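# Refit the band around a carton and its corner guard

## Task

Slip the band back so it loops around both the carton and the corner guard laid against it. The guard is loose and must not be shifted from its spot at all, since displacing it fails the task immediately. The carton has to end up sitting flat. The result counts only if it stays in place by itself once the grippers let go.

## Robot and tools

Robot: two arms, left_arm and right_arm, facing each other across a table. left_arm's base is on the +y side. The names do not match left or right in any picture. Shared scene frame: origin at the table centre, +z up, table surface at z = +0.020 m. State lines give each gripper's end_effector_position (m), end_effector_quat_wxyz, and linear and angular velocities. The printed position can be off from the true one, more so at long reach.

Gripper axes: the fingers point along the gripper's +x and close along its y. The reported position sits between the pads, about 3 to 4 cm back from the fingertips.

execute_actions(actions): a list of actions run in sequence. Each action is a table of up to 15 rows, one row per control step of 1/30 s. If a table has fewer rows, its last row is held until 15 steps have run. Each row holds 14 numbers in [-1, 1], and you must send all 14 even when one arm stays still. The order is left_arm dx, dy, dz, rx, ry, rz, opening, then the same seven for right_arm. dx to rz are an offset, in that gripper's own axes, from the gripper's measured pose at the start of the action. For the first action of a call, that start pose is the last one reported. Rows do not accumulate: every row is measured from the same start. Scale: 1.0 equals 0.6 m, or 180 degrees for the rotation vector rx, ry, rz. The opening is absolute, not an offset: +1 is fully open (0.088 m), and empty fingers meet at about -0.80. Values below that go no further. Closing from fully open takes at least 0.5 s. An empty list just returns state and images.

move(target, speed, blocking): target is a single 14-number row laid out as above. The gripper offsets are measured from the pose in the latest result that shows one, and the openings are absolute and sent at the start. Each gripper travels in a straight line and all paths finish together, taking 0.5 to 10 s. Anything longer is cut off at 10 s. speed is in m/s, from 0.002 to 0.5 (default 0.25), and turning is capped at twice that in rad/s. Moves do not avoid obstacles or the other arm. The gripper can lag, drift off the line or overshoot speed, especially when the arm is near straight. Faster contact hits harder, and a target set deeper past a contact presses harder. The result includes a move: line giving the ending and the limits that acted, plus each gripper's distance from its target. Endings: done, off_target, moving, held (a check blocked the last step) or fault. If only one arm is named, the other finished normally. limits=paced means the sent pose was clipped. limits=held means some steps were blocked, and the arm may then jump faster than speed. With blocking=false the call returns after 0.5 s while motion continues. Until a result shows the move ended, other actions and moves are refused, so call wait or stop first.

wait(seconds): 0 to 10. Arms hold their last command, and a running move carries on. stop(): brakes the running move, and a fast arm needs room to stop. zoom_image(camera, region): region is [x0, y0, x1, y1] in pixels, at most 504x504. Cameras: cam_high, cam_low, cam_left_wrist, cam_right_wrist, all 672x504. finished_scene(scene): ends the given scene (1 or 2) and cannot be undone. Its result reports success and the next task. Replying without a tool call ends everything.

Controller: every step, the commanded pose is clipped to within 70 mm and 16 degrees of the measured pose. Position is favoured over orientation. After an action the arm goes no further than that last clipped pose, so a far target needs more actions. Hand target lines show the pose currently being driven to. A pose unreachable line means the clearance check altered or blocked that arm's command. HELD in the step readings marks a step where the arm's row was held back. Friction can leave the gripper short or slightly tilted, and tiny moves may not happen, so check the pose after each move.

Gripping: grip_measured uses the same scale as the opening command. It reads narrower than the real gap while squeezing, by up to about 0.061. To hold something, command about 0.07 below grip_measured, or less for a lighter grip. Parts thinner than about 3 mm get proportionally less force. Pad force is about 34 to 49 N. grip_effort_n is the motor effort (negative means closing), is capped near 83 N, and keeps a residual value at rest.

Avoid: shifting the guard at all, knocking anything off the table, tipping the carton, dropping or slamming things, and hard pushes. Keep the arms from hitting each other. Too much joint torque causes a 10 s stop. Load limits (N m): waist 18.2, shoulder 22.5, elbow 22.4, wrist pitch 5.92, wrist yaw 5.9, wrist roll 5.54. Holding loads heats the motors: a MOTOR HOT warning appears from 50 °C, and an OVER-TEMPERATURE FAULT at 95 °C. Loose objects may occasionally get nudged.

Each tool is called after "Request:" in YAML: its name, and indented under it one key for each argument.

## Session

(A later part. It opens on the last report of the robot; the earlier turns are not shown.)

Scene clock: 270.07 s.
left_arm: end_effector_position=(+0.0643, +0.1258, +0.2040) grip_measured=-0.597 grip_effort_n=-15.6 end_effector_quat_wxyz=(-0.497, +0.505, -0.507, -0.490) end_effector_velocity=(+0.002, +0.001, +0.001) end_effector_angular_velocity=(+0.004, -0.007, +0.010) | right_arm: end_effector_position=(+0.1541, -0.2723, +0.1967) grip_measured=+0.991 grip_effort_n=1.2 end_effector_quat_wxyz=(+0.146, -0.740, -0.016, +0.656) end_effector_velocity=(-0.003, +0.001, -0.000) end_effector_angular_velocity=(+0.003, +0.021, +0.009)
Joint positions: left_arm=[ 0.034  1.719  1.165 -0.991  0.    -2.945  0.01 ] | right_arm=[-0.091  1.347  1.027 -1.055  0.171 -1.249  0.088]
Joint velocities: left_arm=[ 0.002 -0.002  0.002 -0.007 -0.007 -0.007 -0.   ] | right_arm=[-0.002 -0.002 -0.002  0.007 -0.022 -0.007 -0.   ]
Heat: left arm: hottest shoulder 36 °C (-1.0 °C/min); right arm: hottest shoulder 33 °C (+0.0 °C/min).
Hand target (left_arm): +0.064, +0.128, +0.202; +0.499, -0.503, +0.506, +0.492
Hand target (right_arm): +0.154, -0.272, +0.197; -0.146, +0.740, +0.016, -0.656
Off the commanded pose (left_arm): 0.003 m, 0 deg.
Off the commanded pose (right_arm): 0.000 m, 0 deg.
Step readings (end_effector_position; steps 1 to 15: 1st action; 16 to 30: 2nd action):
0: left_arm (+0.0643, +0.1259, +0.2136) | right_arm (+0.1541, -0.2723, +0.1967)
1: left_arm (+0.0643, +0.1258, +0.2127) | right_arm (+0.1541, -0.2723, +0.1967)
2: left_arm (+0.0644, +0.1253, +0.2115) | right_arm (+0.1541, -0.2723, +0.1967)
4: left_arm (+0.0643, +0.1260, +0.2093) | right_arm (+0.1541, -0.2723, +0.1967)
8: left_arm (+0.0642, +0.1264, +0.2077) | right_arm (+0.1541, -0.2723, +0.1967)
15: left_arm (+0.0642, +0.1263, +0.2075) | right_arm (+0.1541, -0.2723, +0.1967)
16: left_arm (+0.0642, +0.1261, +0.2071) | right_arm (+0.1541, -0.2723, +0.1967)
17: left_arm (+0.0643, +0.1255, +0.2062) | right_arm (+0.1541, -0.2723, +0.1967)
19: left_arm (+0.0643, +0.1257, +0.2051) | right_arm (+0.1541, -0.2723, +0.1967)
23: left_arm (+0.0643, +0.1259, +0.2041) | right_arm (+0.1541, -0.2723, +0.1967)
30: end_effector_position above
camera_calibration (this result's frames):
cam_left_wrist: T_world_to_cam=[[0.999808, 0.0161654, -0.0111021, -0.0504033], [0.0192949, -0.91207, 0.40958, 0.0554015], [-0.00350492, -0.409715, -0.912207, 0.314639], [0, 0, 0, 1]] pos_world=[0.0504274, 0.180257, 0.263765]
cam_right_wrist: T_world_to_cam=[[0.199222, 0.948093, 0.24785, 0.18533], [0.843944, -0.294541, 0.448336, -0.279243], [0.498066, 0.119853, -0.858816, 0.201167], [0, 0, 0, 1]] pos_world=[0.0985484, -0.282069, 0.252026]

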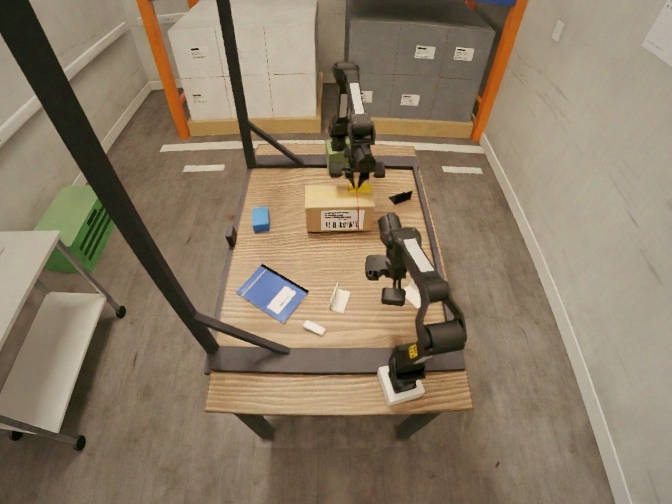

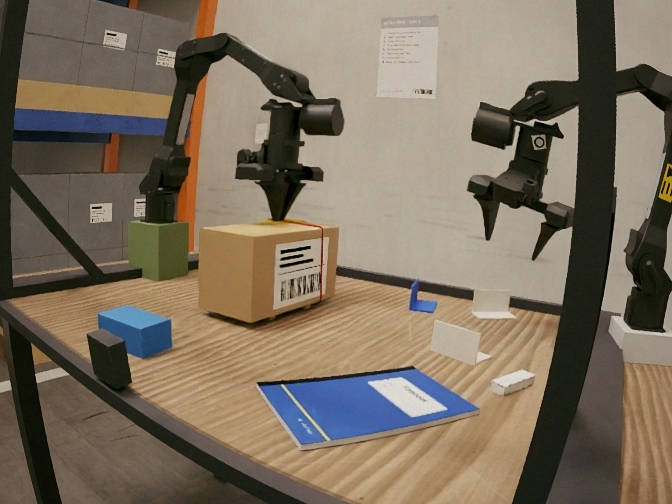

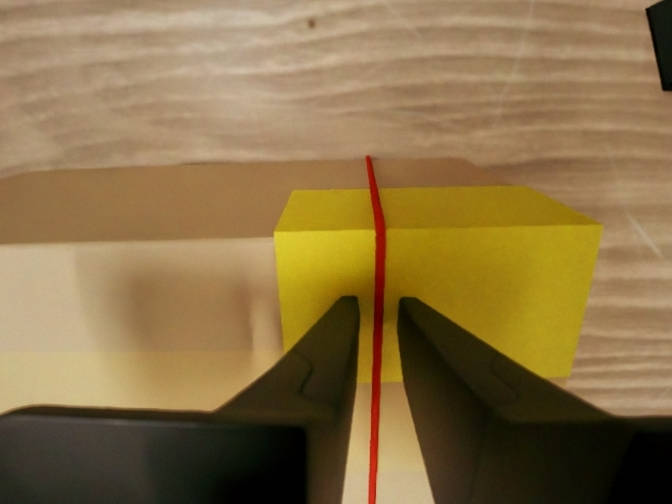

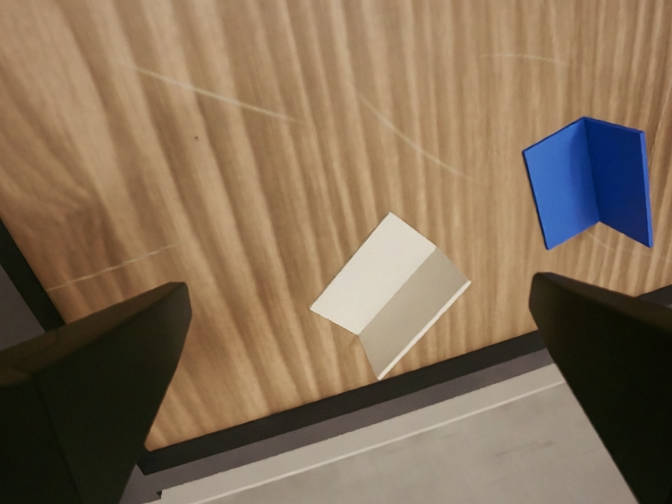

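Request:
execute_actions:
  actions:
    - [[0.004,0,0.001,0,0,0,-0.72,0,0,0,0,0,0,1]]
    - [[0.002,0,0,0,0,0,-1,0,0,0,0,0,0,1]]
    - [[-0.012,0,0,0,0,0,-1,0,0,0,0,0,0,1]]
    - [[-0.012,0,0.003,0,0,0,-1,0,0,0,0,0,0,1]]

Request:
zoom_image:
  camera: "cam_low"
  region: [230,180,350,270]

Scene clock: 276.77 s.
left_arm: end_effector_position=(+0.0638, +0.1281, +0.2088) grip_measured=-0.815 grip_effort_n=-83.5 end_effector_quat_wxyz=(-0.500, +0.500, -0.504, -0.495) end_effector_velocity=(-0.002, +0.002, -0.001) end_effector_angular_velocity=(+0.013, -0.005, +0.000) | right_arm: end_effector_position=(+0.1541, -0.2723, +0.1967) grip_measured=+0.991 grip_effort_n=1.2 end_effector_quat_wxyz=(+0.146, -0.740, -0.016, +0.656) end_effector_velocity=(+0.000, -0.003, -0.002) end_effector_angular_velocity=(-0.014, +0.004, +0.006)
Joint positions: left_arm=[ 0.034  1.718  1.184 -1.028  0.001 -2.945  0.   ] | right_arm=[-0.091  1.347  1.027 -1.055  0.171 -1.249  0.088]
Joint velocities: left_arm=[-0.007  0.002 -0.002 -0.007 -0.007 -0.007  0.   ] | right_arm=[-0.002 -0.002 -0.007 -0.007 -0.007 -0.007  0.   ]
Heat: left arm: hottest shoulder 36 °C (-3.0 °C/min); right arm: hottest shoulder 33 °C (+0.0 °C/min).
Hand target (left_arm): +0.064, +0.128, +0.214; +0.498, -0.504, +0.507, +0.491
Hand target (right_arm): +0.154, -0.272, +0.197; -0.146, +0.740, +0.016, -0.656
Off the commanded pose (left_arm): 0.005 m, 1 deg.
Off the commanded pose (right_arm): 0.000 m, 0 deg.
Step readings (end_effector_position; steps 1 to 15: 1st action; 16 to 30: 2nd action; 31 to 45: 3rd action; 46 to 60: 4th action):
0: left_arm (+0.0643, +0.1258, +0.2040) | right_arm (+0.1541, -0.2723, +0.1967)
1: left_arm (+0.0643, +0.1256, +0.2040) | right_arm (+0.1541, -0.2723, +0.1967)
2: left_arm (+0.0644, +0.1252, +0.2040) | right_arm (+0.1541, -0.2723, +0.1967)
4: left_arm (+0.0645, +0.1246, +0.2040) | right_arm (+0.1541, -0.2723, +0.1967)
8: left_arm (+0.0646, +0.1244, +0.2040) | right_arm (+0.1541, -0.2723, +0.1967)
15: left_arm (+0.0646, +0.1243, +0.2040) | right_arm (+0.1541, -0.2723, +0.1967)
16: left_arm (+0.0646, +0.1242, +0.2040) | right_arm (+0.1541, -0.2723, +0.1967)
17: left_arm (+0.0646, +0.1241, +0.2040) | right_arm (+0.1541, -0.2723, +0.1967)
19: left_arm (+0.0646, +0.1239, +0.2040) | right_arm (+0.1541, -0.2723, +0.1967)
23: left_arm (+0.0646, +0.1238, +0.2040) | right_arm (+0.1541, -0.2723, +0.1967)
30: left_arm (+0.0646, +0.1238, +0.2040) | right_arm (+0.1541, -0.2723, +0.1967)
31: left_arm (+0.0646, +0.1239, +0.2042) | right_arm (+0.1541, -0.2723, +0.1967)
32: left_arm (+0.0645, +0.1246, +0.2047) | right_arm (+0.1541, -0.2723, +0.1967)
34: left_arm (+0.0643, +0.1256, +0.2055) | right_arm (+0.1541, -0.2723, +0.1967)
38: left_arm (+0.0643, +0.1255, +0.2066) | right_arm (+0.1541, -0.2723, +0.1967)
45: left_arm (+0.0643, +0.1256, +0.2069) | right_arm (+0.1541, -0.2723, +0.1967)
46: left_arm (+0.0642, +0.1259, +0.2071) | right_arm (+0.1541, -0.2723, +0.1967)
47: left_arm (+0.0640, +0.1269, +0.2074) | right_arm (+0.1541, -0.2723, +0.1967)
49: left_arm (+0.0639, +0.1275, +0.2082) | right_arm (+0.1541, -0.2723, +0.1967)
53: left_arm (+0.0638, +0.1279, +0.2088) | right_arm (+0.1541, -0.2723, +0.1967)
60: end_effector_position above
camera_calibration (this result's frames):
cam_left_wrist: T_world_to_cam=[[0.999763, 0.0163677, -0.0143431, -0.0492231], [0.0206995, -0.918671, 0.39448, 0.0595083], [-0.00671987, -0.394684, -0.918793, 0.31969], [0, 0, 0, 1]] pos_world=[0.0501279, 0.181651, 0.269548]
cam_right_wrist: T_world_to_cam=[[0.199222, 0.948093, 0.24785, 0.18533], [0.843944, -0.294541, 0.448336, -0.279243], [0.498066, 0.119853, -0.858816, 0.201167], [0, 0, 0, 1]] pos_world=[0.0985484, -0.282069, 0.252026]

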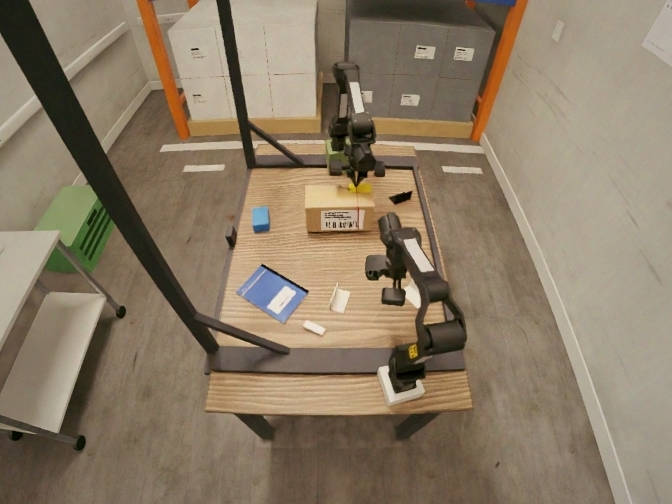

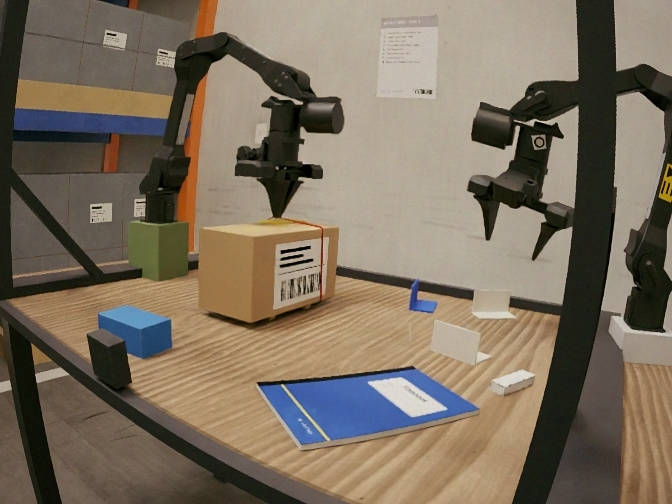

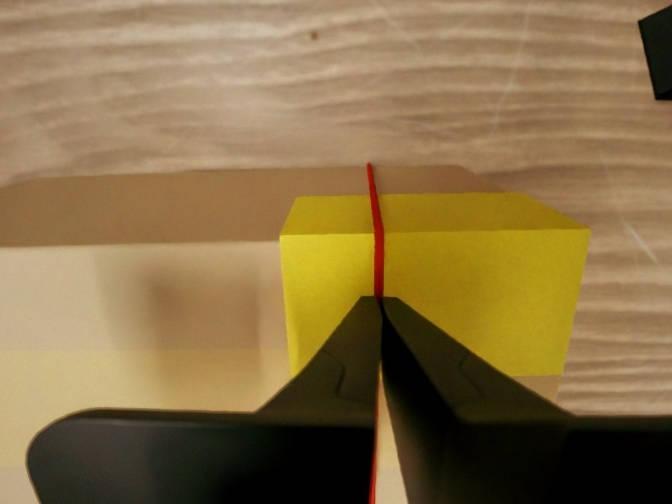

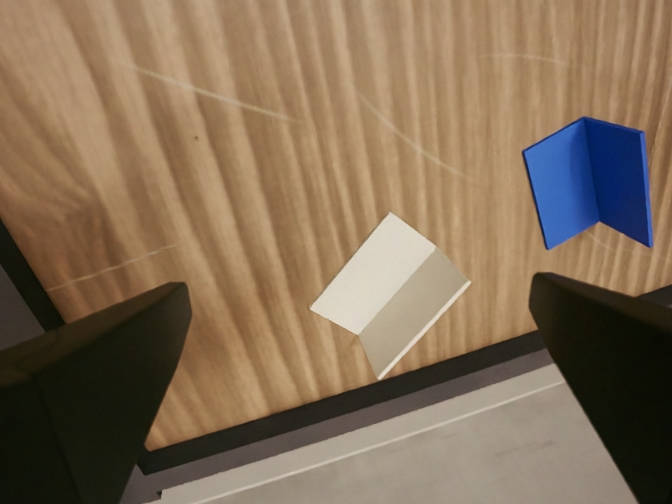

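Region (230, 180, 350, 270) of cam_low's 672x504 image, scaled by 4.200, with more detail than that image has; it fills the top 378 rows of this view, and the rest is white.

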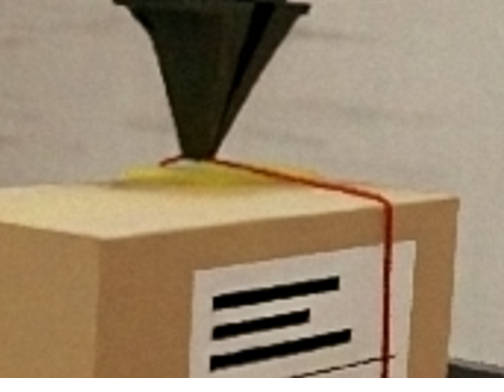

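Request:
move:
  target: [-0.026,0,0.03,0,0,0,-1,0,0,0,0,0,0,1]
  speed: 0.02

Request:
move:
  target: [-0.01,0,0.042,0,0,0,-1,0,0,0,0,0,0,1]
  speed: 0.02

Scene clock: 281.23 s.
left_arm: end_effector_position=(+0.0635, +0.1409, +0.2220) grip_measured=-0.815 grip_effort_n=-83.5 end_effector_quat_wxyz=(-0.499, +0.501, -0.504, -0.495) end_effector_velocity=(-0.003, +0.005, -0.000) end_effector_angular_velocity=(+0.020, +0.012, +0.005) | right_arm: end_effector_position=(+0.1541, -0.2723, +0.1967) grip_measured=+0.991 grip_effort_n=1.2 end_effector_quat_wxyz=(+0.146, -0.740, -0.016, +0.656) end_effector_velocity=(+0.003, +0.001, +0.000) end_effector_angular_velocity=(+0.007, -0.008, -0.002)
Joint positions: left_arm=[ 0.041  1.655  1.168 -1.072  0.001 -2.939  0.   ] | right_arm=[-0.091  1.347  1.027 -1.055  0.171 -1.249  0.088]
Joint velocities: left_arm=[-0.002 -0.002 -0.002 -0.022  0.007 -0.007  0.   ] | right_arm=[-0.007 -0.002 -0.002  0.007  0.007 -0.007 -0.001]
Heat: left arm: hottest shoulder 36 °C (-4.0 °C/min); right arm: hottest shoulder 33 °C (+0.0 °C/min).
Hand target (left_arm): +0.064, +0.146, +0.224; +0.500, -0.500, +0.504, +0.495
Hand target (right_arm): +0.154, -0.272, +0.197; -0.146, +0.740, +0.016, -0.656
Off the commanded pose (left_arm): 0.006 m, 0 deg.
Off the commanded pose (right_arm): 0.000 m, 0 deg.
move: done
camera_calibration (this result's frames):
cam_left_wrist: T_world_to_cam=[[0.999746, 0.0178516, -0.013755, -0.0492874], [0.0218476, -0.917456, 0.397238, 0.0651824], [-0.00552831, -0.397437, -0.917613, 0.336935], [0, 0, 0, 1]] pos_world=[0.0497135, 0.194593, 0.282605]
cam_right_wrist: T_world_to_cam=[[0.199222, 0.948093, 0.24785, 0.18533], [0.843944, -0.294541, 0.448336, -0.279243], [0.498066, 0.119853, -0.858816, 0.201167], [0, 0, 0, 1]] pos_world=[0.0985484, -0.282069, 0.252026]

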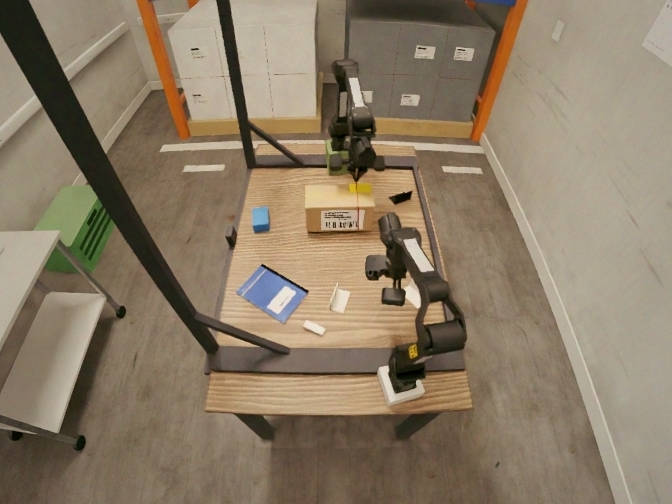

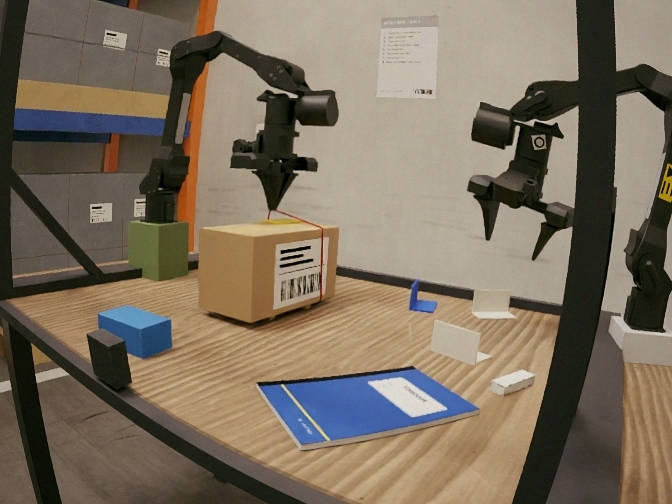

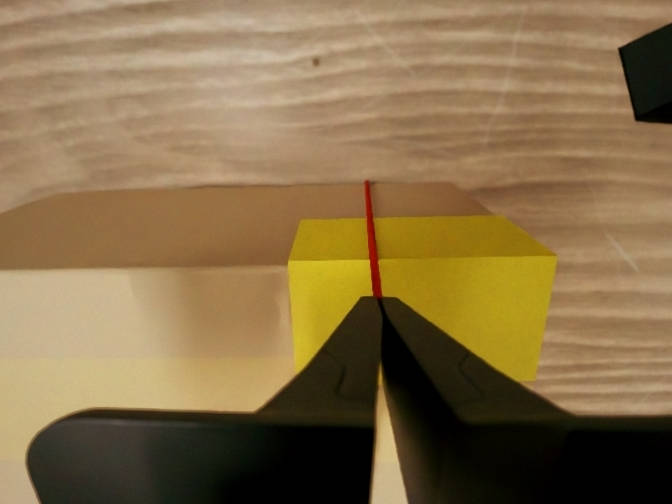

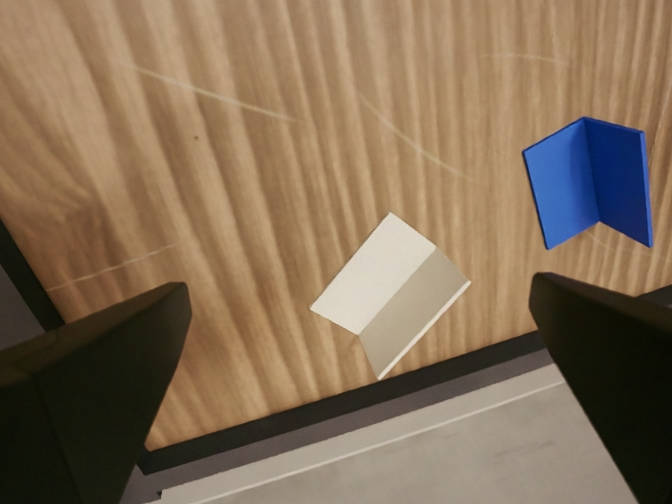

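Scene clock: 282.77 s.
left_arm: end_effector_position=(+0.0637, +0.1583, +0.2271) grip_measured=-0.815 grip_effort_n=-83.5 end_effector_quat_wxyz=(-0.497, +0.506, -0.507, -0.491) end_effector_velocity=(+0.000, +0.000, +0.000) end_effector_angular_velocity=(-0.006, -0.008, +0.005) | right_arm: end_effector_position=(+0.1541, -0.2723, +0.1967) grip_measured=+0.991 grip_effort_n=1.2 end_effector_quat_wxyz=(+0.146, -0.740, -0.016, +0.656) end_effector_velocity=(-0.001, -0.002, -0.002) end_effector_angular_velocity=(-0.014, +0.004, +0.011)
Joint positions: left_arm=[ 0.054  1.576  1.105 -1.075  0.001 -2.927  0.   ] | right_arm=[-0.091  1.347  1.027 -1.055  0.171 -1.249  0.088]
Joint velocities: left_arm=[-0.002 -0.007 -0.007  0.007 -0.007 -0.007  0.   ] | right_arm=[ 0.002  0.002 -0.002 -0.007 -0.007 -0.007 -0.   ]
Heat: left arm: hottest shoulder 37 °C (-3.0 °C/min); right arm: hottest shoulder 33 °C (+0.0 °C/min).
Hand target (left_arm): +0.063, +0.166, +0.228; +0.499, -0.501, +0.505, +0.495
Hand target (right_arm): +0.154, -0.272, +0.197; -0.146, +0.740, +0.016, -0.656
Off the commanded pose (left_arm): 0.008 m, 1 deg.
Off the commanded pose (right_arm): 0.000 m, 0 deg.
move: done
camera_calibration (this result's frames):
cam_left_wrist: T_world_to_cam=[[0.999769, 0.0184499, -0.0110246, -0.0504221], [0.0213472, -0.912026, 0.409576, 0.0754591], [-0.00249809, -0.409717, -0.912209, 0.348949], [0, 0, 0, 1]] pos_world=[0.0496713, 0.212721, 0.286852]
cam_right_wrist: T_world_to_cam=[[0.199222, 0.948093, 0.24785, 0.18533], [0.843944, -0.294541, 0.448336, -0.279243], [0.498066, 0.119853, -0.858816, 0.201167], [0, 0, 0, 1]] pos_world=[0.0985484, -0.282069, 0.252026]

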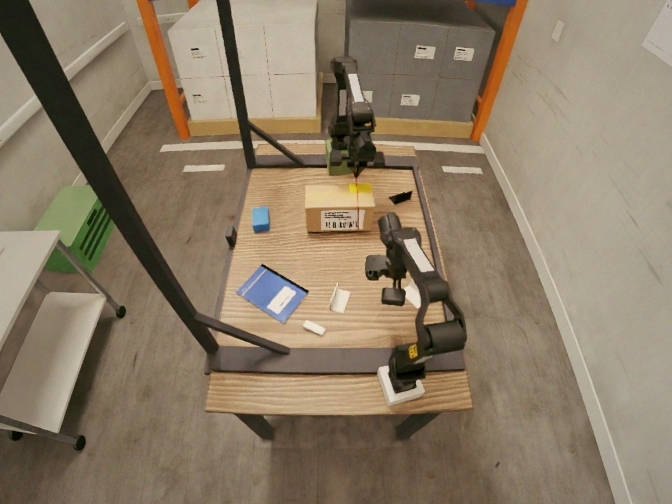

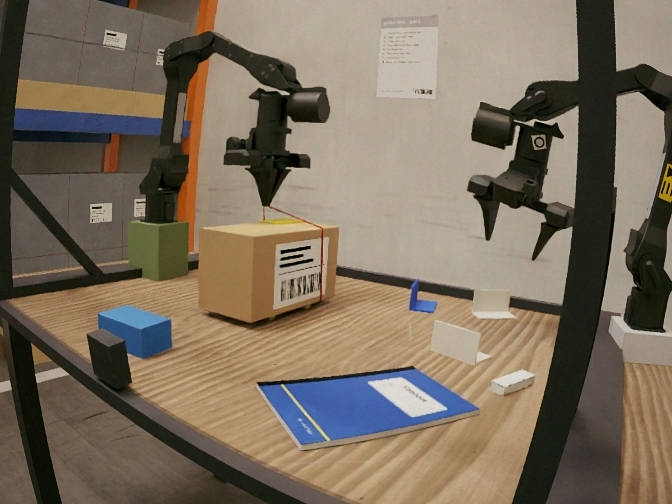

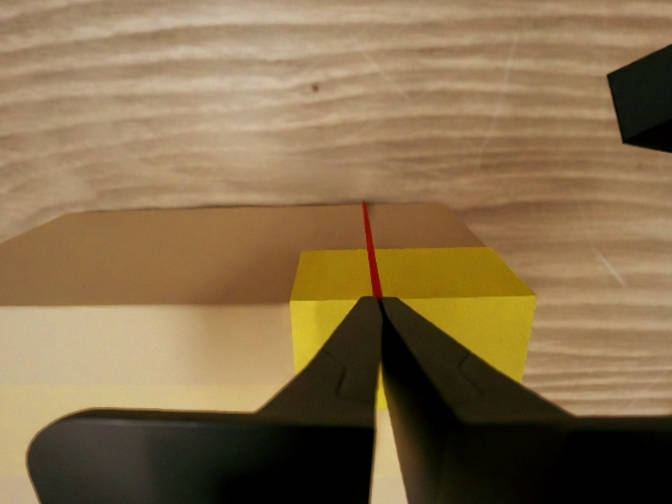

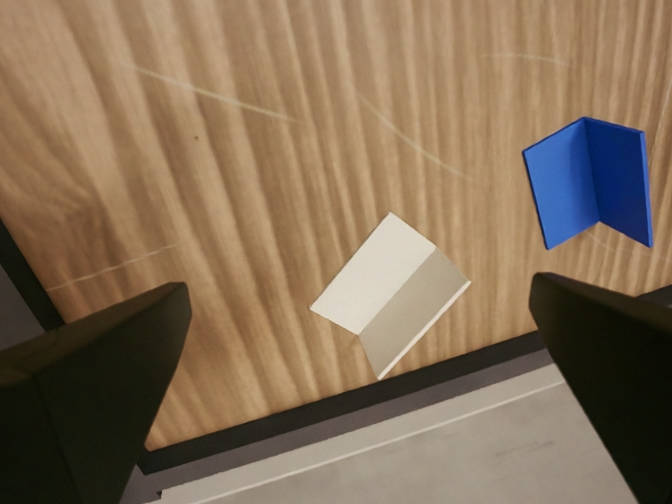

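Request:
move:
  target: [0,-0.016,0.010,0,0,0,-1,0,0,0,0,0,0,1]
  speed: 0.015

Scene clock: 287.47 s.
left_arm: end_effector_position=(+0.0727, +0.1577, +0.2270) grip_measured=-0.815 grip_effort_n=-83.5 end_effector_quat_wxyz=(-0.494, +0.509, -0.510, -0.487) end_effector_velocity=(+0.000, +0.001, +0.001) end_effector_angular_velocity=(+0.004, -0.006, +0.005) | right_arm: end_effector_position=(+0.1541, -0.2723, +0.1967) grip_measured=+0.991 grip_effort_n=1.2 end_effector_quat_wxyz=(+0.146, -0.740, -0.016, +0.656) end_effector_velocity=(-0.002, -0.006, -0.002) end_effector_angular_velocity=(-0.024, +0.020, -0.005)
Joint positions: left_arm=[ 0.087  1.576  1.104 -1.062  0.004 -2.893  0.   ] | right_arm=[-0.091  1.347  1.027 -1.055  0.171 -1.249  0.088]
Joint velocities: left_arm=[-0.002 -0.002  0.002 -0.007 -0.007 -0.007  0.   ] | right_arm=[-0.002 -0.002 -0.002 -0.022 -0.022  0.007 -0.   ]
Heat: left arm: hottest shoulder 37 °C (-2.0 °C/min); right arm: hottest shoulder 33 °C (+0.0 °C/min).
Hand target (left_arm): +0.073, +0.164, +0.227; +0.497, -0.506, +0.507, +0.491
Hand target (right_arm): +0.154, -0.272, +0.197; -0.146, +0.740, +0.016, -0.656
Off the commanded pose (left_arm): 0.007 m, 1 deg.
Off the commanded pose (right_arm): 0.000 m, 0 deg.
move: done
camera_calibration (this result's frames):
cam_left_wrist: T_world_to_cam=[[0.999786, 0.0178549, -0.0104515, -0.0594248], [0.0205955, -0.90688, 0.420885, 0.0714311], [-0.0019634, -0.42101, -0.907054, 0.349304], [0, 0, 0, 1]] pos_world=[0.0586268, 0.212901, 0.286152]
cam_right_wrist: T_world_to_cam=[[0.199222, 0.948093, 0.24785, 0.18533], [0.843944, -0.294541, 0.448336, -0.279243], [0.498066, 0.119853, -0.858816, 0.201167], [0, 0, 0, 1]] pos_world=[0.0985484, -0.282069, 0.252026]

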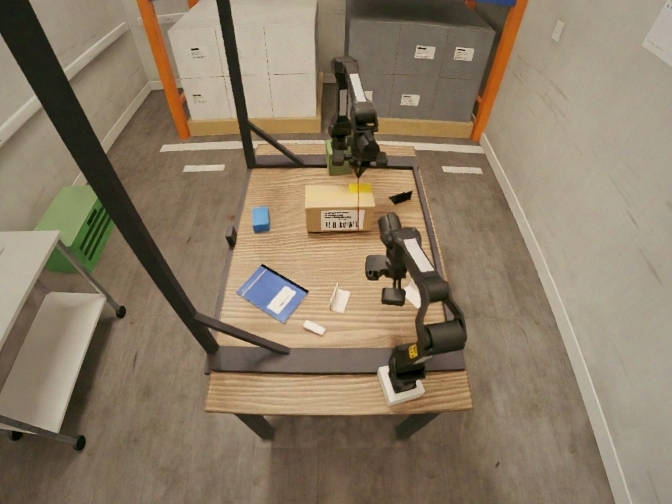

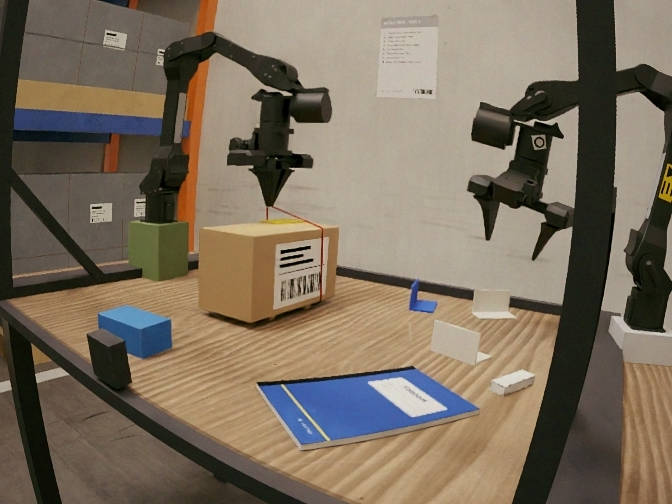

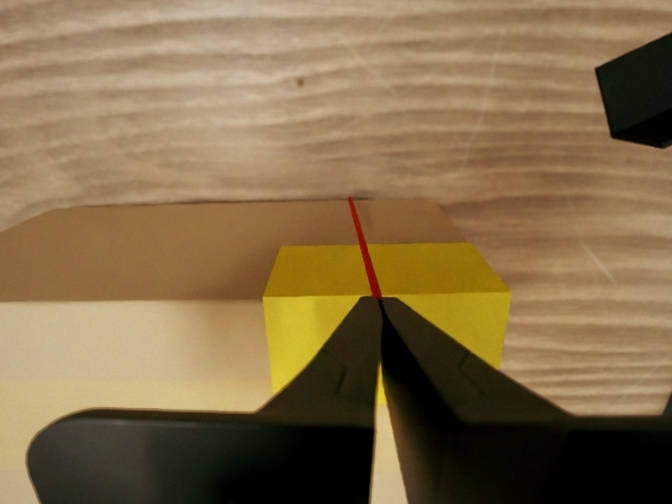

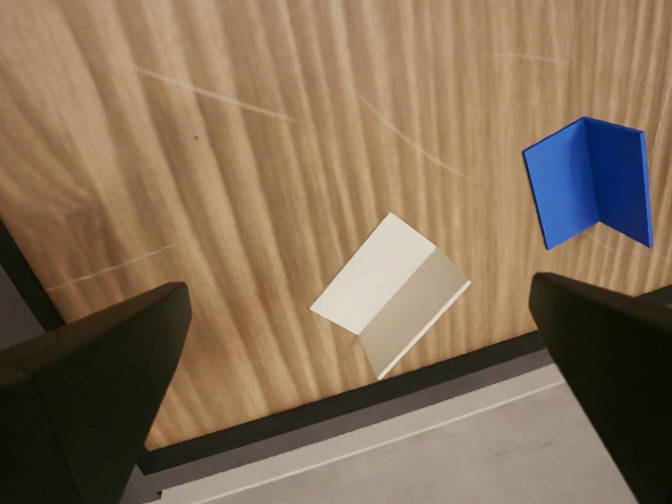

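Request:
move:
  target: [0.008,0,-0.036,0,0,0,-1,0,0,0,0,0,0,1]
  speed: 0.02

Request:
move:
  target: [0.026,0,-0.012,0,0,0,-1,0,0,0,0,0,0,1]
  speed: 0.015

Scene clock: 292.90 s.
left_arm: end_effector_position=(+0.0724, +0.1371, +0.2239) grip_measured=-0.815 grip_effort_n=-83.5 end_effector_quat_wxyz=(-0.493, +0.509, -0.513, -0.484) end_effector_velocity=(-0.001, -0.001, +0.002) end_effector_angular_velocity=(-0.001, -0.007, +0.000) | right_arm: end_effector_position=(+0.1541, -0.2723, +0.1967) grip_measured=+0.991 grip_effort_n=1.6 end_effector_quat_wxyz=(+0.146, -0.740, -0.016, +0.656) end_effector_velocity=(-0.000, -0.001, +0.001) end_effector_angular_velocity=(-0.005, +0.005, +0.006)
Joint positions: left_arm=[ 0.071  1.648  1.167 -1.045  0.006 -2.905  0.   ] | right_arm=[-0.091  1.347  1.027 -1.055  0.171 -1.249  0.088]
Joint velocities: left_arm=[-0.007 -0.002  0.007 -0.007 -0.007 -0.007  0.   ] | right_arm=[-0.002 -0.002  0.002 -0.007 -0.007 -0.007 -0.   ]
Heat: left arm: hottest shoulder 37 °C (-2.0 °C/min); right arm: hottest shoulder 33 °C (+0.0 °C/min).
Hand target (left_arm): +0.073, +0.136, +0.223; +0.494, -0.509, +0.510, +0.487
Hand target (right_arm): +0.154, -0.272, +0.197; -0.146, +0.740, +0.016, -0.656
Off the commanded pose (left_arm): 0.001 m, 1 deg.
Off the commanded pose (right_arm): 0.000 m, 0 deg.
move: done
camera_calibration (this result's frames):
cam_left_wrist: T_world_to_cam=[[0.999851, 0.013107, -0.0112379, -0.058057], [0.0166547, -0.903764, 0.427708, 0.0524037], [-0.00455047, -0.427831, -0.903847, 0.338185], [0, 0, 0, 1]] pos_world=[0.0587145, 0.192807, 0.282601]
cam_right_wrist: T_world_to_cam=[[0.199222, 0.948093, 0.24785, 0.18533], [0.843944, -0.294541, 0.448336, -0.279243], [0.498066, 0.119853, -0.858816, 0.201167], [0, 0, 0, 1]] pos_world=[0.0985484, -0.282069, 0.252026]

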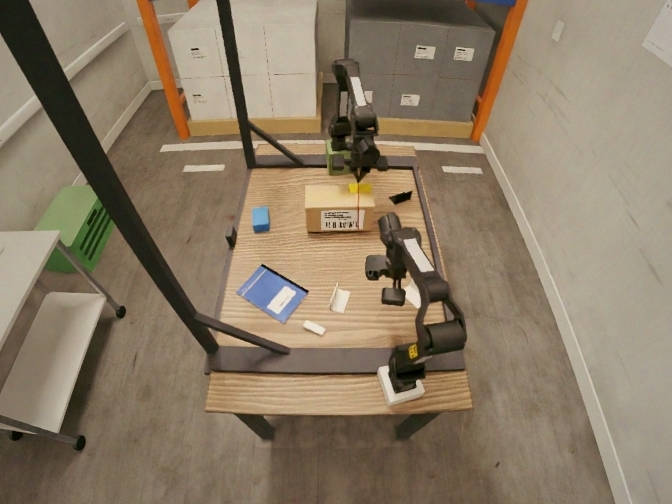

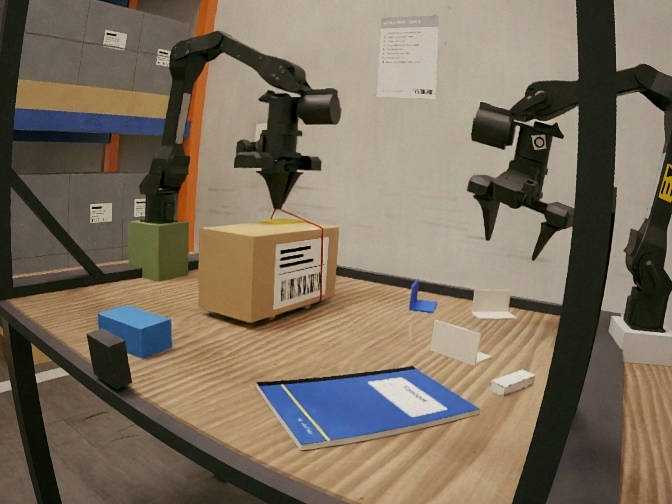

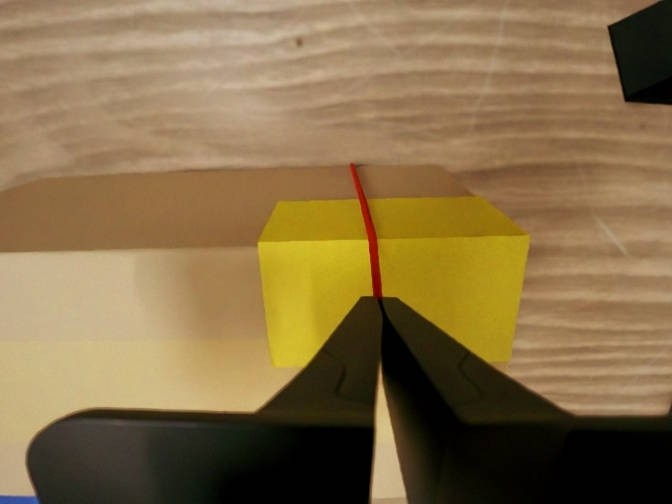

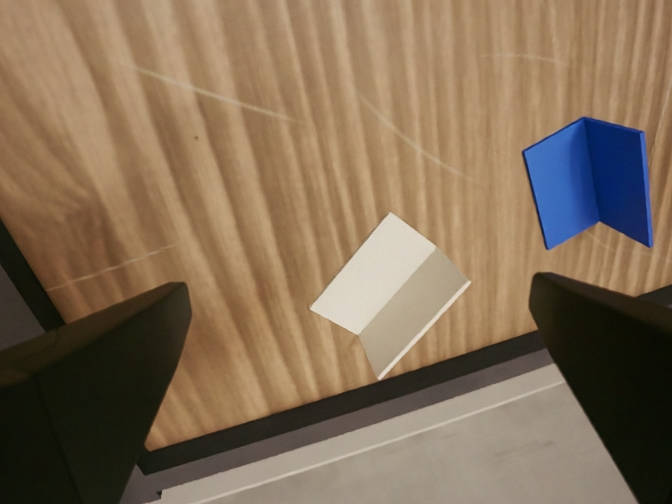

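Scene clock: 294.27 s.
left_arm: end_effector_position=(+0.0736, +0.1272, +0.2143) grip_measured=-0.815 grip_effort_n=-83.5 end_effector_quat_wxyz=(-0.490, +0.514, -0.517, -0.478) end_effector_velocity=(-0.000, +0.004, +0.000) end_effector_angular_velocity=(+0.009, -0.005, +0.005) | right_arm: end_effector_position=(+0.1541, -0.2723, +0.1967) grip_measured=+0.991 grip_effort_n=1.2 end_effector_quat_wxyz=(+0.146, -0.740, -0.016, +0.656) end_effector_velocity=(+0.000, -0.003, -0.002) end_effector_angular_velocity=(-0.014, +0.004, +0.006)
Joint positions: left_arm=[ 0.067  1.679  1.16  -0.988  0.006 -2.905  0.   ] | right_arm=[-0.091  1.347  1.027 -1.055  0.171 -1.249  0.088]
Joint velocities: left_arm=[-0.002 -0.007 -0.007 -0.007 -0.007 -0.007  0.   ] | right_arm=[-0.002 -0.002 -0.007 -0.007 -0.007 -0.007 -0.   ]
Heat: left arm: hottest shoulder 36 °C (-3.0 °C/min); right arm: hottest shoulder 33 °C (+0.0 °C/min).
Hand target (left_arm): +0.073, +0.129, +0.209; +0.493, -0.509, +0.513, +0.484
Hand target (right_arm): +0.154, -0.272, +0.197; -0.146, +0.740, +0.016, -0.656
Off the commanded pose (left_arm): 0.006 m, 1 deg.
Off the commanded pose (right_arm): 0.000 m, 0 deg.
move: done
camera_calibration (this result's frames):
cam_left_wrist: T_world_to_cam=[[0.999929, 0.00950234, -0.00722832, -0.0596187], [0.0117251, -0.8957, 0.444504, 0.0433519], [-0.00225057, -0.444557, -0.895748, 0.325492], [0, 0, 0, 1]] pos_world=[0.0598387, 0.184097, 0.271858]
cam_right_wrist: T_world_to_cam=[[0.199222, 0.948093, 0.24785, 0.18533], [0.843944, -0.294541, 0.448336, -0.279243], [0.498066, 0.119853, -0.858816, 0.201167], [0, 0, 0, 1]] pos_world=[0.0985484, -0.282069, 0.252026]

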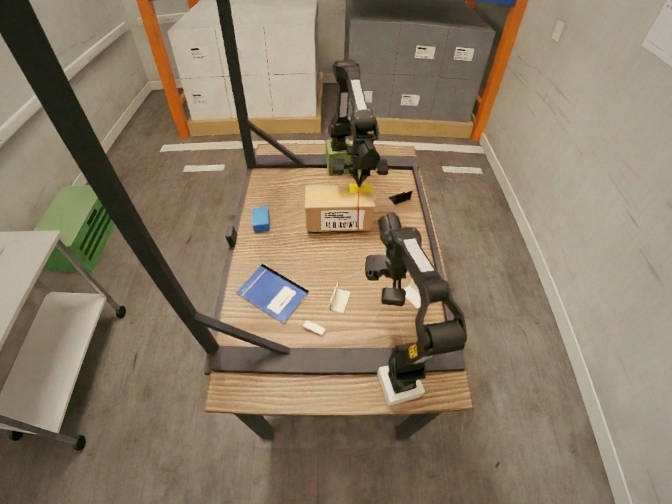

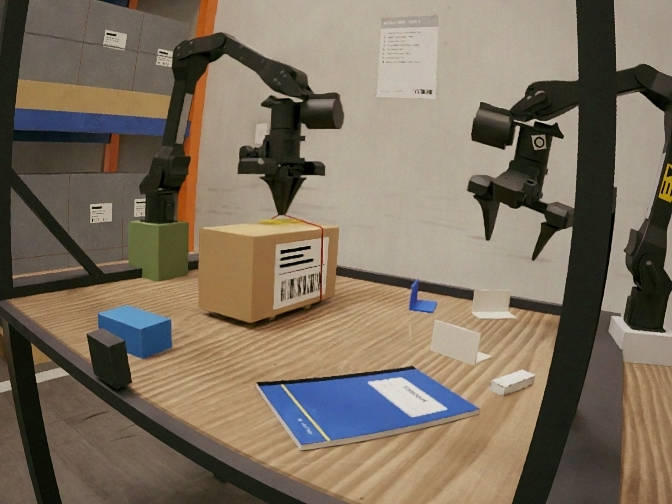

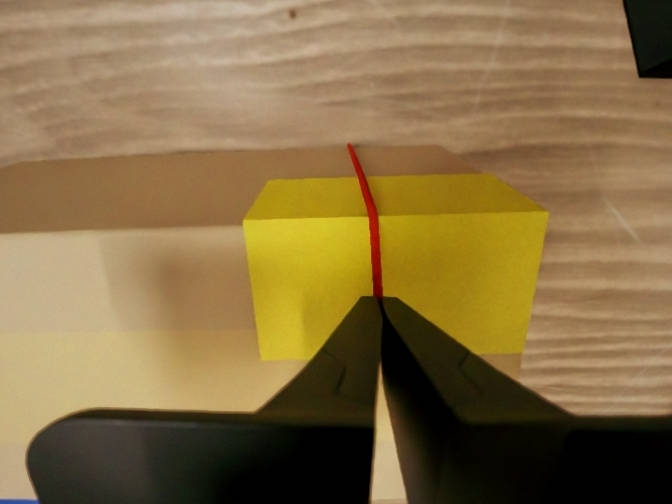

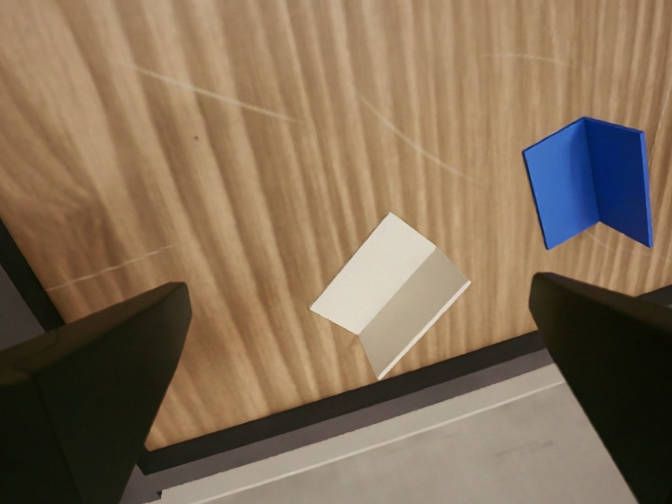

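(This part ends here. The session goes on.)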